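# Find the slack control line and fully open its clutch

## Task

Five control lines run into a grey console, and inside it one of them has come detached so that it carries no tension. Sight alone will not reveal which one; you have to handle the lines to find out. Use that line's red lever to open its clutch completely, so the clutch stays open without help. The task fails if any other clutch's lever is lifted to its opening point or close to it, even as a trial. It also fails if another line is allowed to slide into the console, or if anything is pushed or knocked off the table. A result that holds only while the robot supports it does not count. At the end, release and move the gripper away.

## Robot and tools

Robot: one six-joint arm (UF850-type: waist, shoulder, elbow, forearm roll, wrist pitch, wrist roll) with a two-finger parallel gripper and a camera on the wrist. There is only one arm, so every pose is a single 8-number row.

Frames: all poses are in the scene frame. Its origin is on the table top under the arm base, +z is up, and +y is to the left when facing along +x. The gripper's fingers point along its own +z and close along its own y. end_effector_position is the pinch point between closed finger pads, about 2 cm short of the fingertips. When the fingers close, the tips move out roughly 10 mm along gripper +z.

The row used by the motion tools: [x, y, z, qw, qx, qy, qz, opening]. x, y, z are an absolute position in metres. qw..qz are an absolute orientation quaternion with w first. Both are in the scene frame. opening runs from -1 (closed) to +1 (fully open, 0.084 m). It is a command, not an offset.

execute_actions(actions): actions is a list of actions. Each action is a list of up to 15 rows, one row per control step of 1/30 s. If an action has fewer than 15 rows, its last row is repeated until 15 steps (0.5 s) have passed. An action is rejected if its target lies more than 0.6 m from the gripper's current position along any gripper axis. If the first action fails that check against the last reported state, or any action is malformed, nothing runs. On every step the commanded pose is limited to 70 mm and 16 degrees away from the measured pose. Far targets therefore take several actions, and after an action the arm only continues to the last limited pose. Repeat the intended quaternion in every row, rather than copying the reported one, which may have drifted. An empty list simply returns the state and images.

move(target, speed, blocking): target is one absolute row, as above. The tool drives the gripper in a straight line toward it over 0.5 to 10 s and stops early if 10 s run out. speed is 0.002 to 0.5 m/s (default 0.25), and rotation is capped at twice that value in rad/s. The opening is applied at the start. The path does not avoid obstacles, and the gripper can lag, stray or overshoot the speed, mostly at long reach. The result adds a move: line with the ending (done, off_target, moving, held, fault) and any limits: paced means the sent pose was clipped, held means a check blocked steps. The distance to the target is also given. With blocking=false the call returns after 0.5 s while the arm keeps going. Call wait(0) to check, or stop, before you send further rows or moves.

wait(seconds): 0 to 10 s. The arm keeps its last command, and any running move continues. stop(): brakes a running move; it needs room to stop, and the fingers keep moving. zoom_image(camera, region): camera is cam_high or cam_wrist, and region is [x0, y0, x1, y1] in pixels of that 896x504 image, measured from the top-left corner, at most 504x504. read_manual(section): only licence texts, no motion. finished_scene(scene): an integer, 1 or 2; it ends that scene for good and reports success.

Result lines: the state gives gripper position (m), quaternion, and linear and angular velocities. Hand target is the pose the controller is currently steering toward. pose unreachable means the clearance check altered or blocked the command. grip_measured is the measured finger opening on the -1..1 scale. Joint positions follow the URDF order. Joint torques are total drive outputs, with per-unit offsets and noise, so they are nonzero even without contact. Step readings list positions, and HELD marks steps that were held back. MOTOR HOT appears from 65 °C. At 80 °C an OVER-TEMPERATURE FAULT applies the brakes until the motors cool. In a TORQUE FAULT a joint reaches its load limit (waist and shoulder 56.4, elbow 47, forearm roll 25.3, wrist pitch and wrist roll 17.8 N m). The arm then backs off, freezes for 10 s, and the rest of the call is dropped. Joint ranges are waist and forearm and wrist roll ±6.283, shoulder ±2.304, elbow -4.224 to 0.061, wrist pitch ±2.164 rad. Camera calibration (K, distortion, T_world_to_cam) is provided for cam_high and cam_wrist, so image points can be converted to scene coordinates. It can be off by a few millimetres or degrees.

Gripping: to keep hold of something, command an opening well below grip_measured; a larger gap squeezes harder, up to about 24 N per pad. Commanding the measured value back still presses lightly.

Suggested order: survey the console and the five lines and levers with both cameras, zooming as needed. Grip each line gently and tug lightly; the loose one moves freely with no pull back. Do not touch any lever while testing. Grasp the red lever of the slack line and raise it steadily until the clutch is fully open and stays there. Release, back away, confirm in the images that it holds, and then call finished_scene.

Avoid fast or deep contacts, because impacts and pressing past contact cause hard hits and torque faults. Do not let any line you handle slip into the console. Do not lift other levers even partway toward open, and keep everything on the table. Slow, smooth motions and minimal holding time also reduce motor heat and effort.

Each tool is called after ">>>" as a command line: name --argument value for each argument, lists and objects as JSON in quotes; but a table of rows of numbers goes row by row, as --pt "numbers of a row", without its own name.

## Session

>>> execute_actions --actions '[]'

Scene clock: 0.00 s.
end_effector_position=(+0.7636, +0.3608, +0.2084) grip_measured=+1.00 end_effector_quat_wxyz=(+0.186, +0.772, -0.429, -0.430) end_effector_velocity=(-0.001, +0.001, +0.000) end_effector_angular_velocity=(+0.000, +0.002, +0.001)
Joint positions: [ 0.635 -0.822 -2.256  0.164 -1.491  1.396  0.084]
Joint velocities: [ 0.001 -0.     0.    -0.    -0.002  0.     0.   ]
Joint torques (N m, as the arm reports them, + toward a larger angle): no reading
Hand target: +0.764, +0.361, +0.208; +0.186, +0.772, -0.429, -0.430
camera_calibration (this result's frames):
cam_wrist: T_world_to_cam=[[-0.506496, -0.547428, 0.666171, 0.476488], [-0.254206, 0.833068, 0.491301, -0.142597], [-0.823918, 0.0794974, -0.561105, 0.851179], [0, 0, 0, 1]] pos_world=[0.906392, 0.31197, 0.230237]

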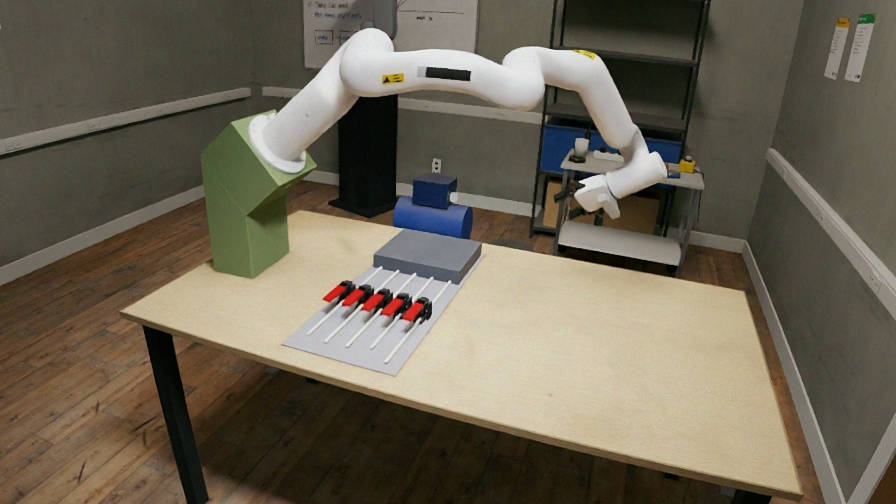

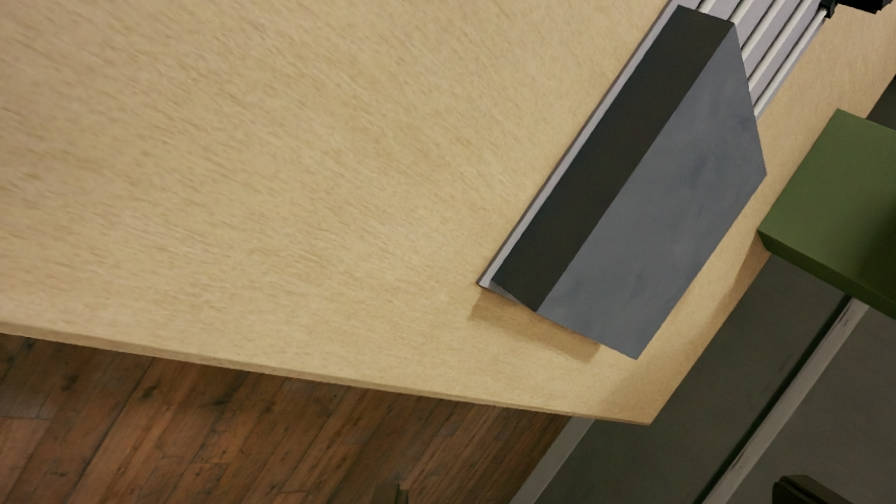

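Same layout; the wrist is in the other configuration.

>>> move --target '[0.461,0.01,0.12,0,0.707,-0.707,0,0.75]' --speed 0.2

Scene clock: 5.40 s.
end_effector_position=(+0.4603, +0.0097, +0.1203) grip_measured=+0.75 end_effector_quat_wxyz=(-0.000, +0.706, -0.708, +0.000) end_effector_velocity=(-0.002, -0.002, -0.001) end_effector_angular_velocity=(+0.002, -0.004, -0.001)
Joint positions: [ 0.18  -0.272 -0.41  -0.059  0.716  1.64   0.075]
Joint velocities: [-0.007 -0.007  0.002 -0.01   0.013  0.004  0.   ]
Joint torques (N m, as the arm reports them, + toward a larger angle): [-0.45 28.49  4.22  0.57 -0.7   0.42]
Hand target: +0.460, +0.010, +0.120; -0.000, +0.706, -0.708, +0.000
Off the commanded pose: 0.001 m, 0 deg.
move: done
camera_calibration (this result's frames):
cam_wrist: T_world_to_cam=[[-0.999781, 0.0209169, 0.000667237, 0.49094], [0.0209155, 0.999779, -0.00204127, 0.0471379], [-0.000709787, -0.00202687, -0.999998, 0.254386], [0, 0, 0, 1]] pos_world=[0.490027, -0.0568808, 0.254154]

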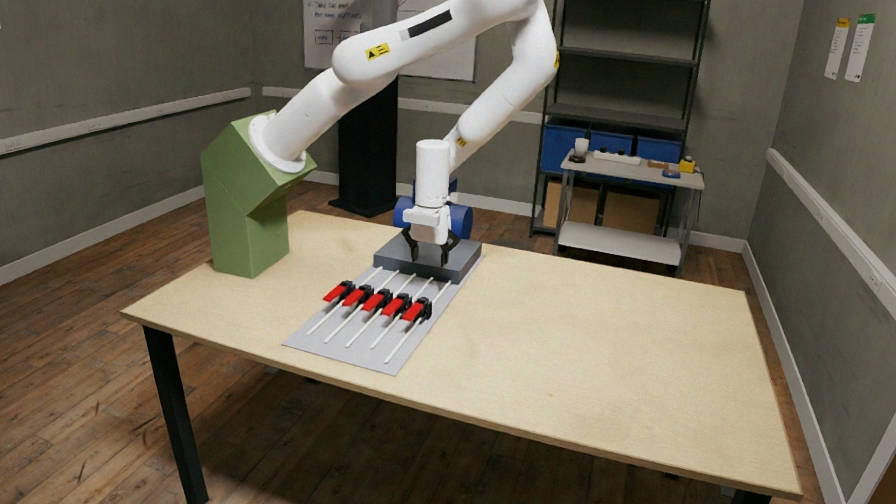

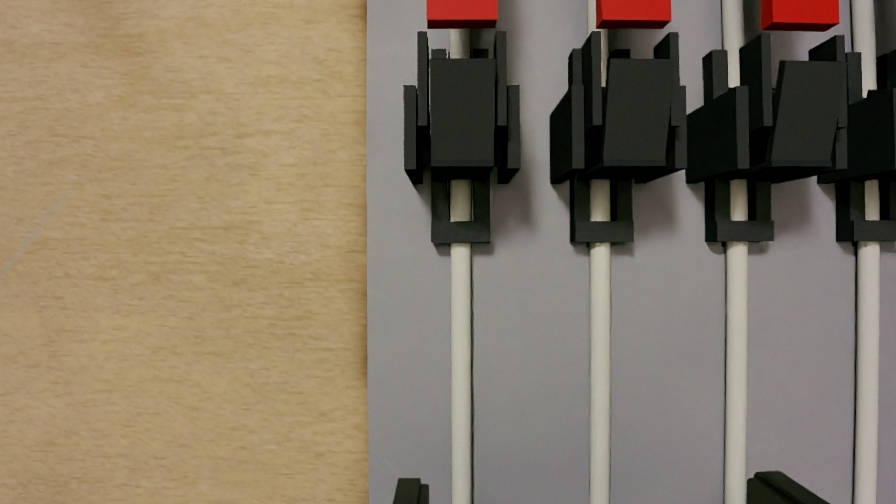

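>>> execute_actions --actions '[[[0.461,0.01,0.07,0,0.707,-0.707,0,0.75]],[[0.461,0.01,0.032,0,0.707,-0.707,0,0.75]],[[0.461,0.01,0.02,0,0.707,-0.707,0,0.75]],[[0.461,0.01,0.023,0,0.707,-0.707,0,0.3]],[[0.461,0.01,0.025,0,0.707,-0.707,0,-0.1]],[[0.461,0.01,0.026,0,0.707,-0.707,0,-0.3]],[[0.461,0.01,0.03,0,0.707,-0.707,0,0.75]],[[0.461,0.01,0.05,0,0.707,-0.707,0,0.75]],[[0.406,0.01,0.05,0,0.707,-0.707,0,0.75]],[[0.351,0.01,0.05,0,0.707,-0.707,0,0.75]],[[0.351,0.01,0.03,0,0.707,-0.707,0,0.75]],[[0.351,0.01,0.02,0,0.707,-0.707,0,0.75]],[[0.351,0.01,0.023,0,0.707,-0.707,0,0.3]],[[0.351,0.01,0.025,0,0.707,-0.707,0,-0.1]],[[0.351,0.01,0.026,0,0.707,-0.707,0,-0.3]],[[0.351,0.01,0.03,0,0.707,-0.707,0,0.75]],[[0.36,0.02,0.09,0,0.707,-0.707,0,0.75]],[[0.38,0.03,0.15,0,0.707,-0.707,0,0.75]]]'

Scene clock: 23.20 s.
end_effector_position=(+0.3786, +0.0297, +0.1472) grip_measured=+0.75 end_effector_quat_wxyz=(-0.001, +0.707, -0.707, +0.001) end_effector_velocity=(+0.013, +0.004, +0.026) end_effector_angular_velocity=(-0.004, +0.022, +0.004)
Joint positions: [ 0.266 -0.331 -0.242  0.031  0.945  1.632  0.075]
Joint velocities: [ 0.02   0.148  0.04   0.024 -0.13  -0.008 -0.   ]
Joint torques (N m, as the arm reports them, + toward a larger angle): [-0.03 25.08  7.92  0.33 -0.57  0.68]
Hand target: +0.380, +0.030, +0.150; -0.000, +0.707, -0.707, +0.000
Off the commanded pose: 0.003 m, 0 deg.
Step readings (end_effector_position; steps 1 to 15: 1st action; 16 to 30: 2nd action; 31 to 45: 3rd action; 46 to 60: 4th action; 61 to 75: 5th action; 76 to 90: 6th action; 91 to 105: 7th action; 106 to 120: 8th action; 121 to 135: 9th action; 136 to 150: 10th action; 151 to 165: 11th action; 166 to 180: 12th action; 181 to 195: 13th action):
0: (+0.4601, +0.0096, +0.1202)
1: (+0.4601, +0.0096, +0.1201)
2: (+0.4602, +0.0096, +0.1195)
4: (+0.4605, +0.0097, +0.1098)
8: (+0.4592, +0.0099, +0.0838)
15: (+0.4609, +0.0099, +0.0715)
16: (+0.4609, +0.0099, +0.0711)
17: (+0.4611, +0.0099, +0.0701)
19: (+0.4612, +0.0100, +0.0605)
23: (+0.4600, +0.0099, +0.0409)
30: (+0.4610, +0.0099, +0.0329)
31: (+0.4610, +0.0099, +0.0327)
32: (+0.4611, +0.0099, +0.0319)
34: (+0.4611, +0.0100, +0.0276)
38: (+0.4609, +0.0100, +0.0220)
45: (+0.4610, +0.0100, +0.0202)
46: (+0.4610, +0.0100, +0.0201)
47: (+0.4610, +0.0100, +0.0203)
49: (+0.4610, +0.0100, +0.0214)
53: (+0.4609, +0.0100, +0.0226)
60: (+0.4609, +0.0100, +0.0230)
61: (+0.4610, +0.0100, +0.0230)
62: (+0.4609, +0.0100, +0.0231)
64: (+0.4605, +0.0099, +0.0239)
68: (+0.4605, +0.0099, +0.0248)
75: (+0.4608, +0.0100, +0.0250)
76: (+0.4608, +0.0100, +0.0250)
77: (+0.4608, +0.0100, +0.0251)
79: (+0.4606, +0.0100, +0.0255)
83: (+0.4606, +0.0100, +0.0259)
90: (+0.4608, +0.0100, +0.0260)
91: (+0.4609, +0.0100, +0.0260)
92: (+0.4613, +0.0101, +0.0262)
94: (+0.4621, +0.0102, +0.0276)
98: (+0.4622, +0.0101, +0.0293)
105: (+0.4612, +0.0100, +0.0299)
106: (+0.4612, +0.0100, +0.0299)
107: (+0.4610, +0.0100, +0.0306)
109: (+0.4609, +0.0100, +0.0370)
113: (+0.4609, +0.0100, +0.0464)
120: (+0.4609, +0.0100, +0.0496)
121: (+0.4609, +0.0100, +0.0497)
122: (+0.4605, +0.0100, +0.0498)
124: (+0.4492, +0.0100, +0.0500)
128: (+0.4147, +0.0099, +0.0521)
135: (+0.4071, +0.0100, +0.0503)
136: (+0.4069, +0.0100, +0.0502)
137: (+0.4063, +0.0100, +0.0501)
139: (+0.3950, +0.0100, +0.0502)
143: (+0.3604, +0.0099, +0.0529)
150: (+0.3522, +0.0100, +0.0504)
151: (+0.3520, +0.0100, +0.0503)
152: (+0.3518, +0.0100, +0.0495)
154: (+0.3515, +0.0100, +0.0429)
158: (+0.3512, +0.0100, +0.0335)
165: (+0.3510, +0.0100, +0.0303)
166: (+0.3510, +0.0100, +0.0302)
167: (+0.3510, +0.0100, +0.0296)
169: (+0.3510, +0.0100, +0.0260)
173: (+0.3510, +0.0100, +0.0215)
180: (+0.3510, +0.0100, +0.0201)
181: (+0.3510, +0.0100, +0.0201)
182: (+0.3510, +0.0100, +0.0203)
184: (+0.3510, +0.0100, +0.0214)
Lines left out of this list: 27.
camera_calibration (this result's frames):
cam_wrist: T_world_to_cam=[[-0.999815, 0.0191758, -0.0012043, 0.409132], [0.0191764, 0.999816, -0.00052317, 0.0293413], [0.00119404, -0.000546168, -0.999999, 0.280596], [0, 0, 0, 1]] pos_world=[0.408159, -0.037028, 0.281104]

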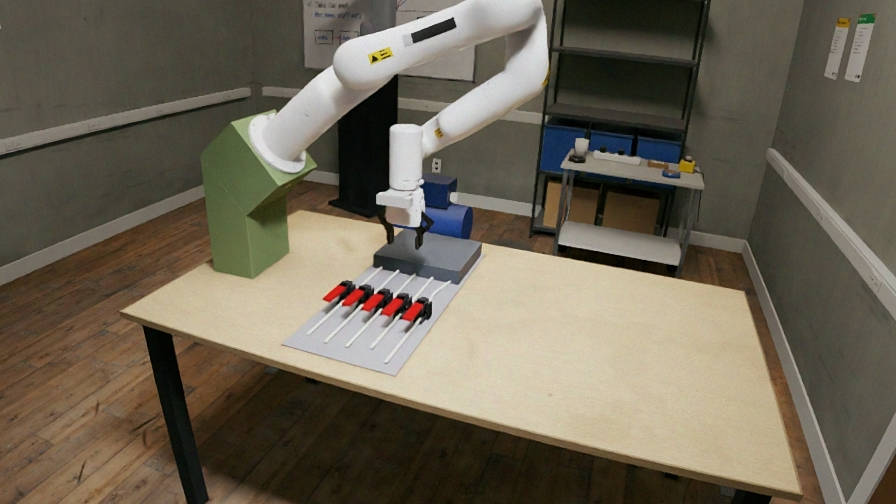

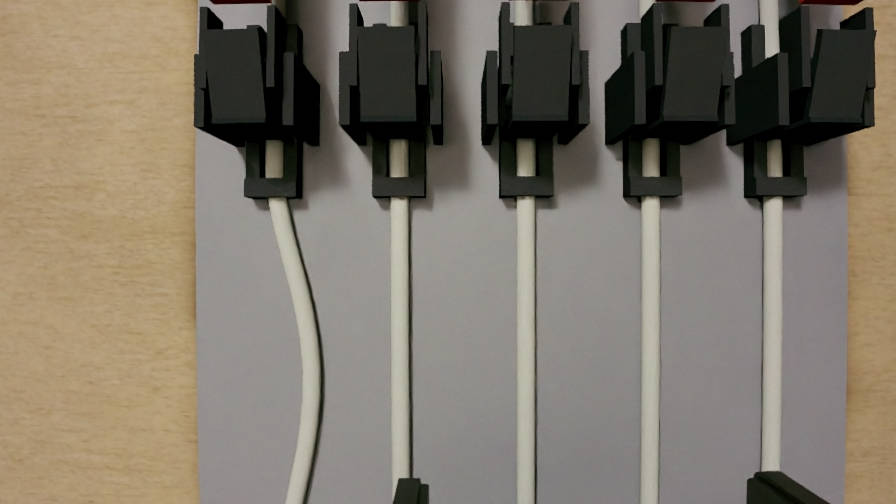

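Line 1, x≈0.489.

>>> move --target '[0.489,-0.185,0.12,0,0.707,-0.707,0,-0.15]'

>>> move --target '[0.489,-0.185,0.068,0,0.707,-0.707,0,-0.15]' --speed 0.06

>>> execute_actions --actions '[[[0.489,-0.185,0.068,0,0.707,-0.707,0,-0.58]],[[0.489,-0.181,0.085,0,0.707,-0.707,0,-0.58]],[[0.489,-0.172,0.102,0,0.707,-0.707,0,-0.58]],[[0.489,-0.158,0.117,0,0.707,-0.707,0,-0.58]],[[0.489,-0.14,0.129,0,0.707,-0.707,0,-0.58]],[[0.489,-0.12,0.136,0,0.707,-0.707,0,-0.58]],[[0.489,-0.1,0.139,0,0.707,-0.707,0,-0.58]]]'

Scene clock: 29.50 s.
end_effector_position=(+0.4886, -0.1844, +0.1202) grip_measured=-0.16 end_effector_quat_wxyz=(-0.000, +0.707, -0.707, +0.000) end_effector_velocity=(+0.001, -0.002, -0.001) end_effector_angular_velocity=(+0.008, +0.001, -0.002)
Joint positions: [-0.348 -0.361 -0.605 -0.738  0.66   1.845  0.037]
Joint velocities: [-0.007 -0.005 -0.01  -0.026 -0.002  0.02  -0.   ]
Joint torques (N m, as the arm reports them, + toward a larger angle): [-8.75 29.13  0.96  0.09 -0.57  0.61]
Hand target: +0.489, -0.185, +0.120; -0.000, +0.707, -0.707, +0.000
Off the commanded pose: 0.001 m, 0 deg.
move: done
camera_calibration (this result's frames):
cam_wrist: T_world_to_cam=[[-0.999811, 0.0194223, 0.00109783, 0.523001], [0.01942, 0.999809, -0.00203389, 0.241406], [-0.00113712, -0.00201219, -0.999997, 0.254181], [0, 0, 0, 1]] pos_world=[0.518503, -0.251007, 0.254097]

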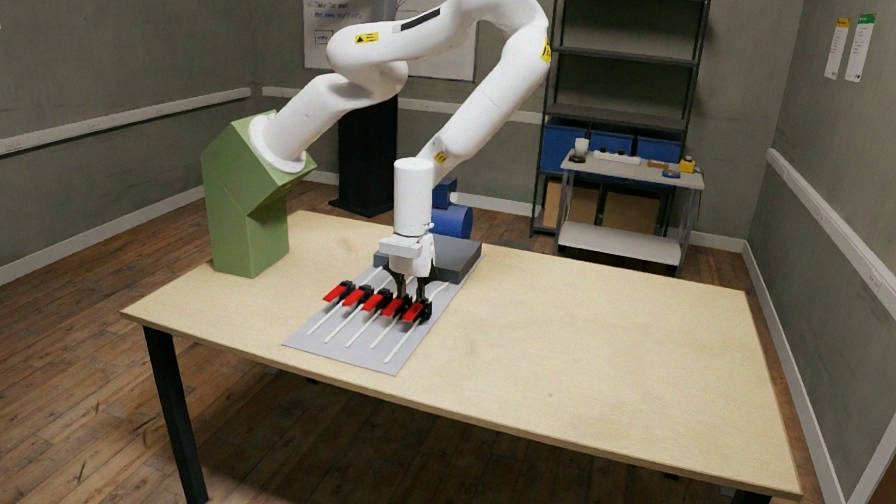

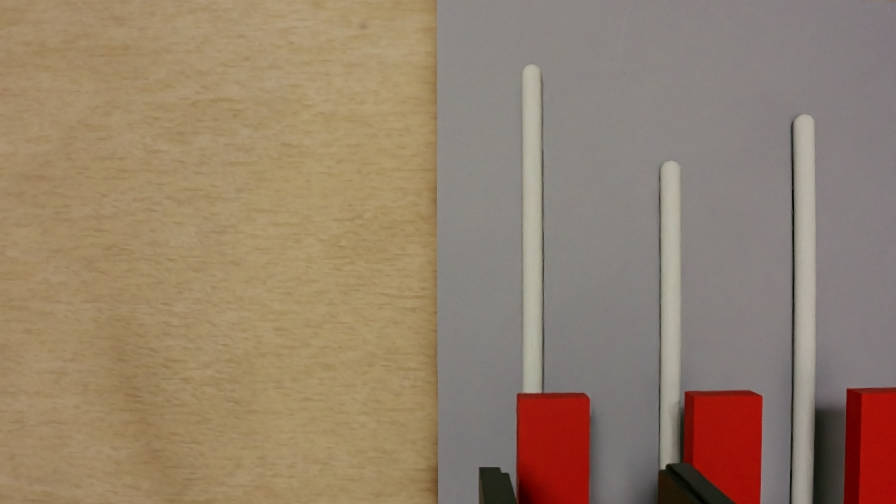

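Scene clock: 30.80 s.
end_effector_position=(+0.4890, -0.1851, +0.0682) grip_measured=-0.16 end_effector_quat_wxyz=(+0.000, +0.707, -0.707, -0.000) end_effector_velocity=(+0.001, -0.000, -0.002) end_effector_angular_velocity=(+0.000, -0.003, +0.000)
Joint positions: [-0.298 -0.504 -0.705 -0.645  0.686  1.786  0.037]
Joint velocities: [ 0.001 -0.004 -0.004  0.002  0.003 -0.002  0.   ]
Joint torques (N m, as the arm reports them, + toward a larger angle): [-9.65 29.83  2.19  0.63 -0.66  0.5 ]
Hand target: +0.489, -0.185, +0.068; +0.000, +0.707, -0.707, -0.000
Off the commanded pose: 0.000 m, 0 deg.
move: done
camera_calibration (this result's frames):
cam_wrist: T_world_to_cam=[[-0.999828, 0.0184816, 0.00175831, 0.523257], [0.0184785, 0.999828, -0.00176529, 0.242417], [-0.00179063, -0.0017325, -0.999997, 0.202577], [0, 0, 0, 1]] pos_world=[0.51905, -0.251695, 0.202084]

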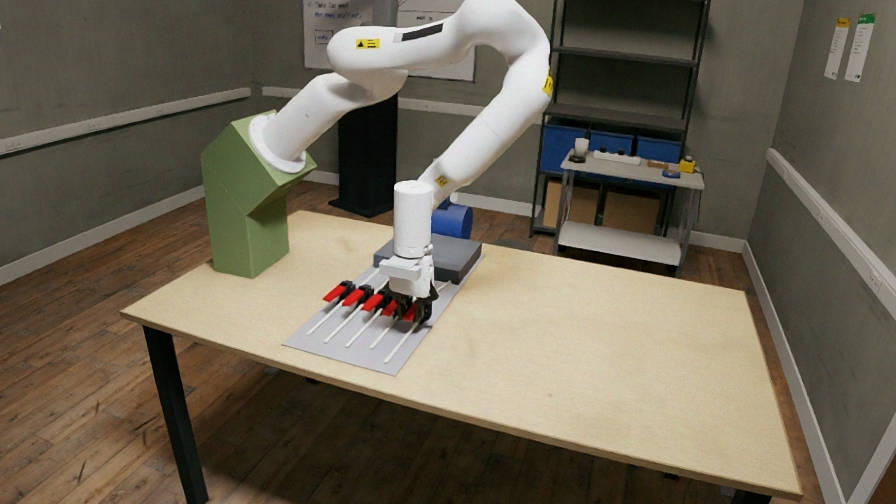

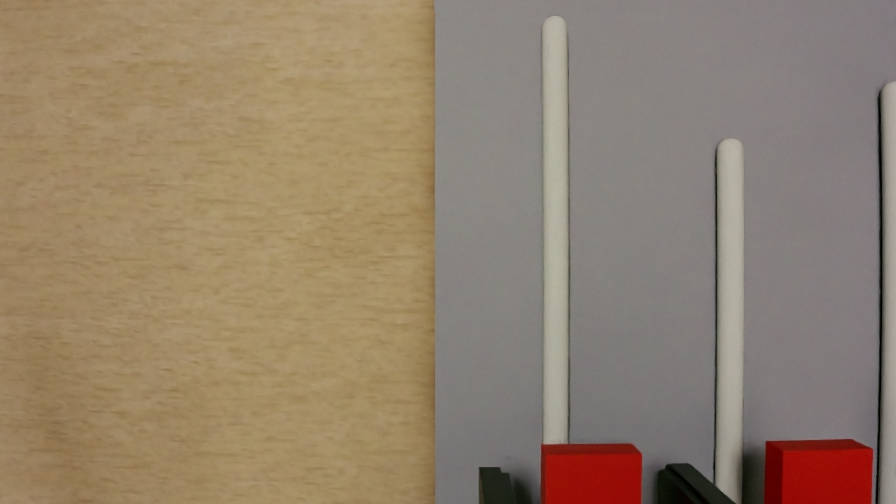

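Scene clock: 34.30 s.
end_effector_position=(+0.4889, -0.1002, +0.1388) grip_measured=-0.51 end_effector_quat_wxyz=(-0.000, +0.707, -0.707, -0.000) end_effector_velocity=(+0.001, +0.002, +0.001) end_effector_angular_velocity=(-0.005, -0.001, -0.000)
Joint positions: [-0.156 -0.227 -0.475 -0.507  0.629  1.786  0.022]
Joint velocities: [ 0.008  0.005  0.003  0.017 -0.003 -0.008 -0.   ]
Joint torques (N m, as the arm reports them, + toward a larger angle): [-3.99 33.79  3.05 -0.07  0.33  0.45]
Hand target: +0.489, -0.100, +0.139; +0.000, +0.707, -0.707, -0.000
Off the commanded pose: 0.000 m, 0 deg.
Step readings (end_effector_position; steps 1 to 15: 1st action; 16 to 30: 2nd action; 31 to 45: 3rd action; 46 to 60: 4th action; 61 to 75: 5th action; 76 to 90: 6th action; 91 to 105: 7th action):
0: (+0.4890, -0.1851, +0.0682)
1: (+0.4890, -0.1851, +0.0682)
2: (+0.4890, -0.1851, +0.0681)
4: (+0.4889, -0.1851, +0.0681)
8: (+0.4889, -0.1851, +0.0681)
15: (+0.4889, -0.1851, +0.0681)
16: (+0.4889, -0.1851, +0.0681)
17: (+0.4888, -0.1849, +0.0686)
19: (+0.4889, -0.1837, +0.0741)
23: (+0.4889, -0.1815, +0.0820)
30: (+0.4889, -0.1807, +0.0846)
31: (+0.4889, -0.1807, +0.0847)
32: (+0.4888, -0.1804, +0.0854)
34: (+0.4889, -0.1778, +0.0909)
38: (+0.4889, -0.1735, +0.0989)
45: (+0.4889, -0.1719, +0.1016)
46: (+0.4889, -0.1719, +0.1017)
47: (+0.4888, -0.1714, +0.1023)
49: (+0.4889, -0.1674, +0.1072)
53: (+0.4889, -0.1607, +0.1143)
60: (+0.4889, -0.1582, +0.1167)
61: (+0.4889, -0.1581, +0.1168)
62: (+0.4888, -0.1574, +0.1172)
64: (+0.4889, -0.1519, +0.1212)
68: (+0.4888, -0.1430, +0.1268)
75: (+0.4889, -0.1399, +0.1286)
76: (+0.4889, -0.1398, +0.1287)
77: (+0.4888, -0.1391, +0.1290)
79: (+0.4889, -0.1329, +0.1314)
83: (+0.4888, -0.1234, +0.1348)
90: (+0.4889, -0.1201, +0.1358)
91: (+0.4889, -0.1200, +0.1358)
92: (+0.4888, -0.1194, +0.1359)
94: (+0.4889, -0.1130, +0.1371)
98: (+0.4888, -0.1031, +0.1384)
105: end_effector_position above
camera_calibration (this result's frames):
cam_wrist: T_world_to_cam=[[-0.999828, 0.0184271, 0.00222751, 0.521341], [0.0184246, 0.99983, -0.00117179, 0.157607], [-0.00224872, -0.00113055, -0.999997, 0.273534], [0, 0, 0, 1]] pos_world=[0.518962, -0.166878, 0.272556]

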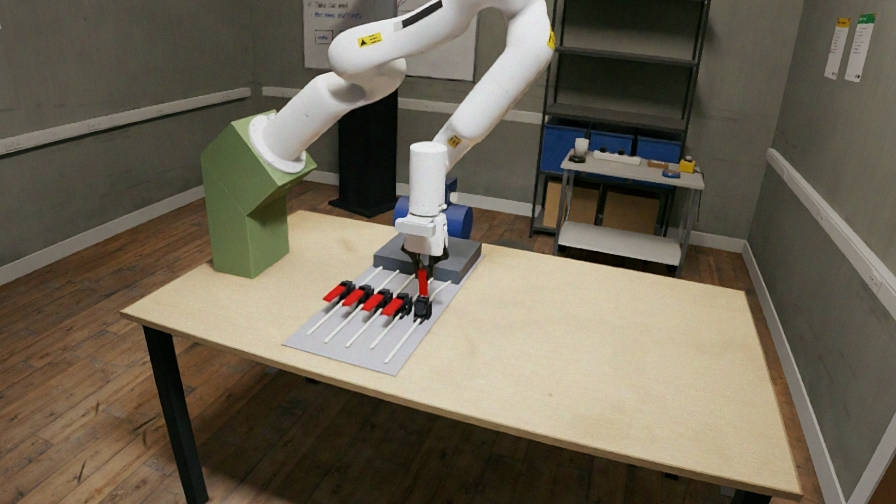

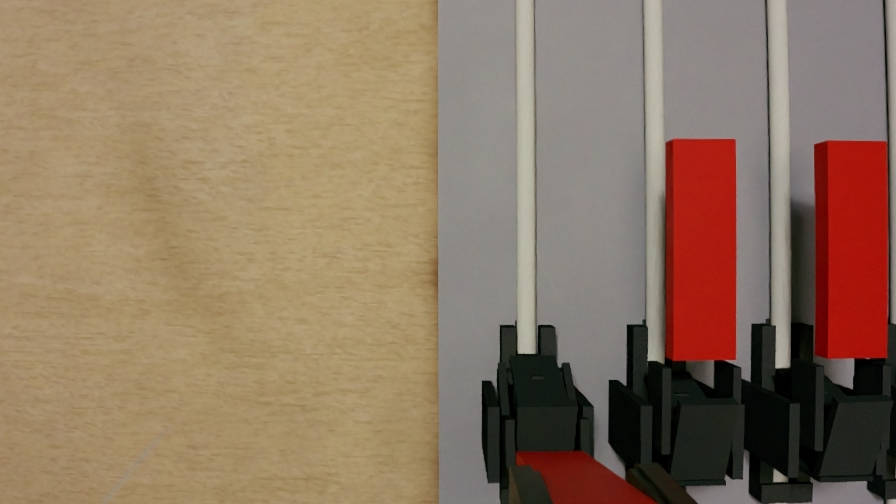

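>>> execute_actions --actions '[[[0.489,-0.085,0.137,0,0.707,-0.707,0,-0.58]],[[0.489,-0.07,0.133,0,0.707,-0.707,0,-0.58]],[[0.489,-0.045,0.118,0,0.707,-0.707,0,-0.58]],[[0.489,-0.025,0.096,0,0.707,-0.707,0,-0.58]],[[0.489,-0.017,0.078,0,0.707,-0.707,0,-0.58]],[[0.489,-0.017,0.078,0,0.707,-0.707,0,-0.2]],[[0.489,-0.02,0.115,0,0.707,-0.707,0,-0.2]],[[0.489,-0.02,0.115,0,0.707,-0.707,0,-1]],[[0.489,-0.02,0.098,0,0.707,-0.707,0,-1]],[[0.489,-0.02,0.086,0,0.707,-0.707,0,-1]],[[0.489,-0.02,0.076,0,0.707,-0.707,0,-1]],[[0.489,-0.02,0.069,0,0.707,-0.707,0,-1]]]'

>>> move --target '[0.5,-0.02,0.22,0,0.707,-0.707,0,0]' --speed 0.15

Scene clock: 45.90 s.
end_effector_position=(+0.4890, -0.0200, +0.0698) grip_measured=-1.00 end_effector_quat_wxyz=(-0.000, +0.707, -0.707, +0.000) end_effector_velocity=(+0.000, -0.001, -0.002) end_effector_angular_velocity=(-0.001, +0.002, -0.000)
Joint positions: [ 0.103 -0.407 -0.567 -0.152  0.696  1.659  0.   ]
Joint velocities: [-0.002 -0.007 -0.006 -0.001 -0.002 -0.     0.   ]
Joint torques (N m, as the arm reports them, + toward a larger angle): [ 1.53 12.11 -4.74  0.56 -1.95  0.49]
Hand target: +0.489, -0.020, +0.069; +0.000, +0.707, -0.707, +0.000
Off the commanded pose: 0.001 m, 0 deg.
Step readings (end_effector_position; steps 1 to 15: 1st action; 16 to 30: 2nd action; 31 to 45: 3rd action; 46 to 60: 4th action; 61 to 75: 5th action; 76 to 90: 6th action; 91 to 105: 7th action; 106 to 120: 8th action; 121 to 135: 9th action; 136 to 150: 10th action; 151 to 165: 11th action; 166 to 180: 12th action):
0: (+0.4890, -0.1000, +0.1390)
1: (+0.4890, -0.1000, +0.1390)
2: (+0.4890, -0.0996, +0.1389)
4: (+0.4890, -0.0949, +0.1387)
8: (+0.4890, -0.0875, +0.1379)
15: (+0.4890, -0.0852, +0.1373)
16: (+0.4890, -0.0851, +0.1372)
17: (+0.4890, -0.0846, +0.1371)
19: (+0.4890, -0.0796, +0.1357)
23: (+0.4889, -0.0723, +0.1336)
30: (+0.4890, -0.0703, +0.1330)
31: (+0.4890, -0.0703, +0.1330)
32: (+0.4890, -0.0697, +0.1327)
34: (+0.4889, -0.0623, +0.1289)
38: (+0.4889, -0.0490, +0.1213)
45: (+0.4889, -0.0452, +0.1184)
46: (+0.4889, -0.0451, +0.1183)
47: (+0.4889, -0.0446, +0.1177)
49: (+0.4889, -0.0383, +0.1116)
53: (+0.4888, -0.0282, +0.1006)
60: (+0.4889, -0.0253, +0.0965)
61: (+0.4889, -0.0252, +0.0963)
62: (+0.4890, -0.0249, +0.0957)
64: (+0.4889, -0.0217, +0.0898)
68: (+0.4889, -0.0177, +0.0812)
75: (+0.4889, -0.0167, +0.0783)
76: (+0.4889, -0.0167, +0.0783)
77: (+0.4892, -0.0173, +0.0781)
79: (+0.4899, -0.0181, +0.0779)
83: (+0.4895, -0.0176, +0.0779)
90: (+0.4891, -0.0171, +0.0780)
91: (+0.4891, -0.0171, +0.0780)
92: (+0.4889, -0.0171, +0.0787)
94: (+0.4886, -0.0179, +0.0877)
98: (+0.4885, -0.0194, +0.1063)
105: (+0.4888, -0.0199, +0.1141)
106: (+0.4889, -0.0199, +0.1143)
107: (+0.4889, -0.0199, +0.1145)
109: (+0.4889, -0.0199, +0.1147)
113: (+0.4890, -0.0200, +0.1149)
120: (+0.4890, -0.0200, +0.1150)
121: (+0.4890, -0.0200, +0.1150)
122: (+0.4891, -0.0200, +0.1145)
124: (+0.4892, -0.0200, +0.1091)
128: (+0.4886, -0.0200, +0.1010)
135: (+0.4889, -0.0200, +0.0983)
136: (+0.4890, -0.0200, +0.0982)
137: (+0.4890, -0.0200, +0.0976)
139: (+0.4891, -0.0200, +0.0935)
143: (+0.4889, -0.0200, +0.0879)
150: (+0.4890, -0.0200, +0.0862)
151: (+0.4890, -0.0200, +0.0861)
152: (+0.4891, -0.0200, +0.0856)
154: (+0.4891, -0.0200, +0.0821)
158: (+0.4889, -0.0200, +0.0776)
165: (+0.4890, -0.0200, +0.0762)
166: (+0.4890, -0.0200, +0.0761)
167: (+0.4890, -0.0200, +0.0757)
169: (+0.4891, -0.0200, +0.0731)
173: (+0.4890, -0.0200, +0.0707)
180: end_effector_position above
camera_calibration (this result's frames):
cam_wrist: T_world_to_cam=[[-0.999827, 0.0186056, 0.000382377, 0.520277], [0.018605, 0.999826, -0.00161072, 0.0772342], [-0.000412278, -0.00160333, -0.999999, 0.203747], [0, 0, 0, 1]] pos_world=[0.518834, -0.0865741, 0.203672]

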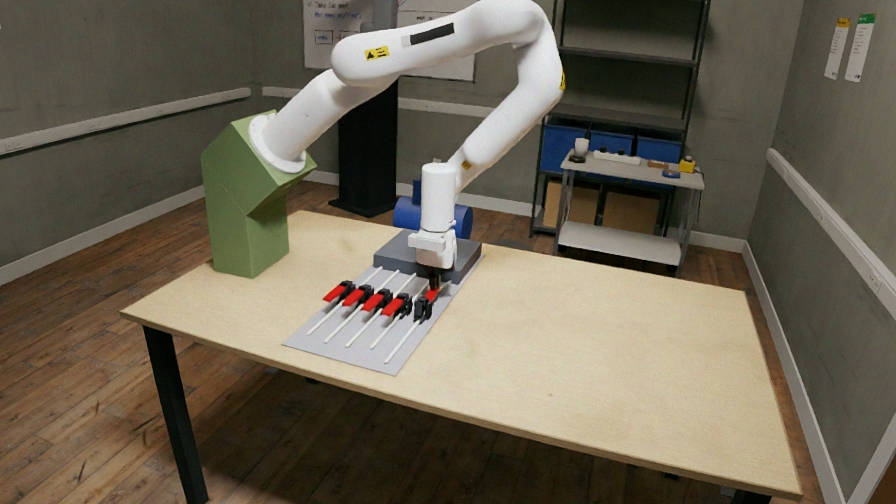

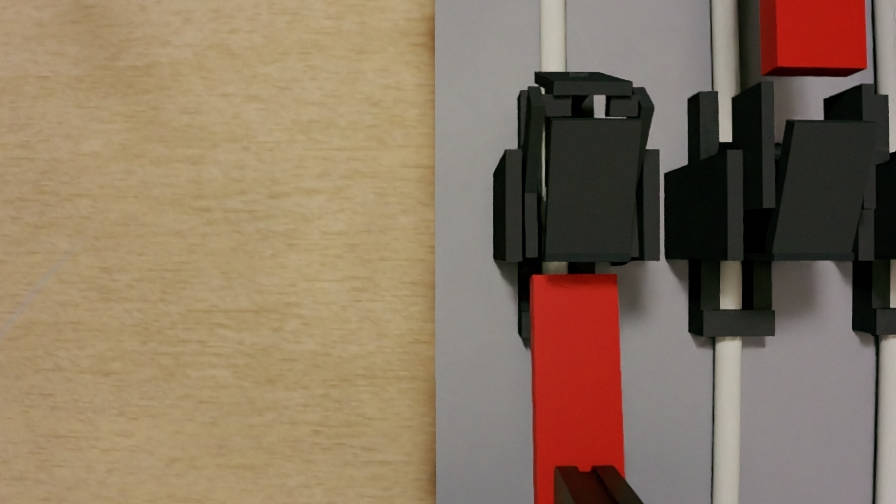

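Scene clock: 47.50 s.
end_effector_position=(+0.4998, -0.0197, +0.2195) grip_measured=-0.01 end_effector_quat_wxyz=(+0.000, +0.707, -0.707, +0.000) end_effector_velocity=(-0.000, +0.000, +0.002) end_effector_angular_velocity=(+0.005, +0.002, -0.002)
Joint positions: [ 0.051  0.141 -0.311 -0.342  0.415  1.823  0.044]
Joint velocities: [-0.005  0.009  0.002 -0.028 -0.006  0.025 -0.   ]
Joint torques (N m, as the arm reports them, + toward a larger angle): [ 0.68 24.8  -0.01  0.22 -0.64  0.63]
Hand target: +0.500, -0.020, +0.220; -0.000, +0.707, -0.707, -0.000
Off the commanded pose: 0.001 m, 0 deg.
move: done
camera_calibration (this result's frames):
cam_wrist: T_world_to_cam=[[-0.99982, 0.0189389, 0.00142573, 0.530797], [0.0189359, 0.999819, -0.00207007, 0.0769799], [-0.00146468, -0.0020427, -0.999997, 0.354017], [0, 0, 0, 1]] pos_world=[0.529762, -0.0862954, 0.353418]

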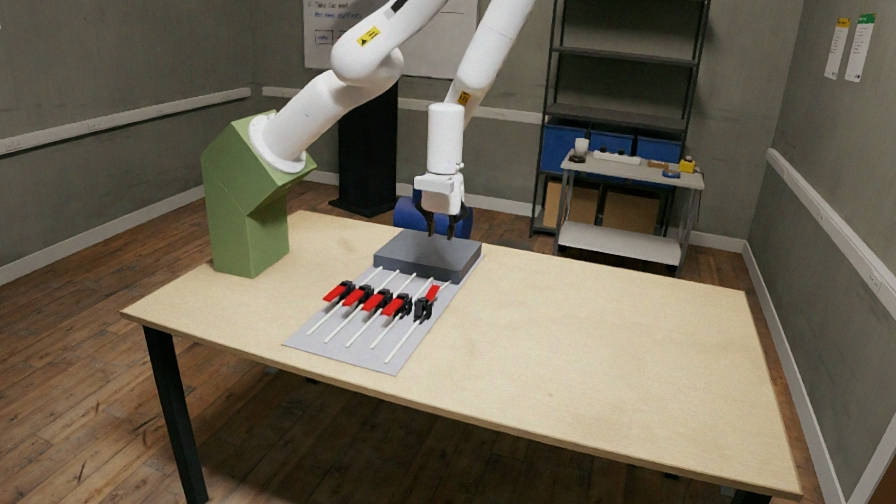

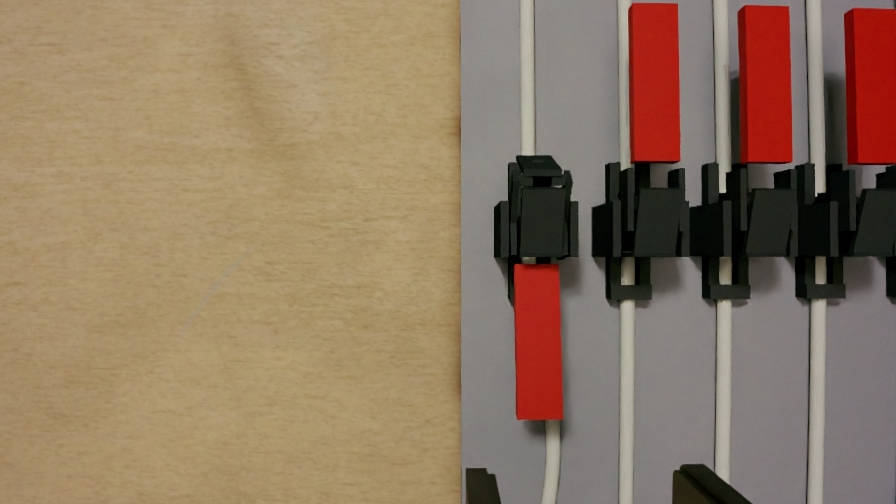

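>>> finished_scene --scene 2

The scene is finished: the task was done.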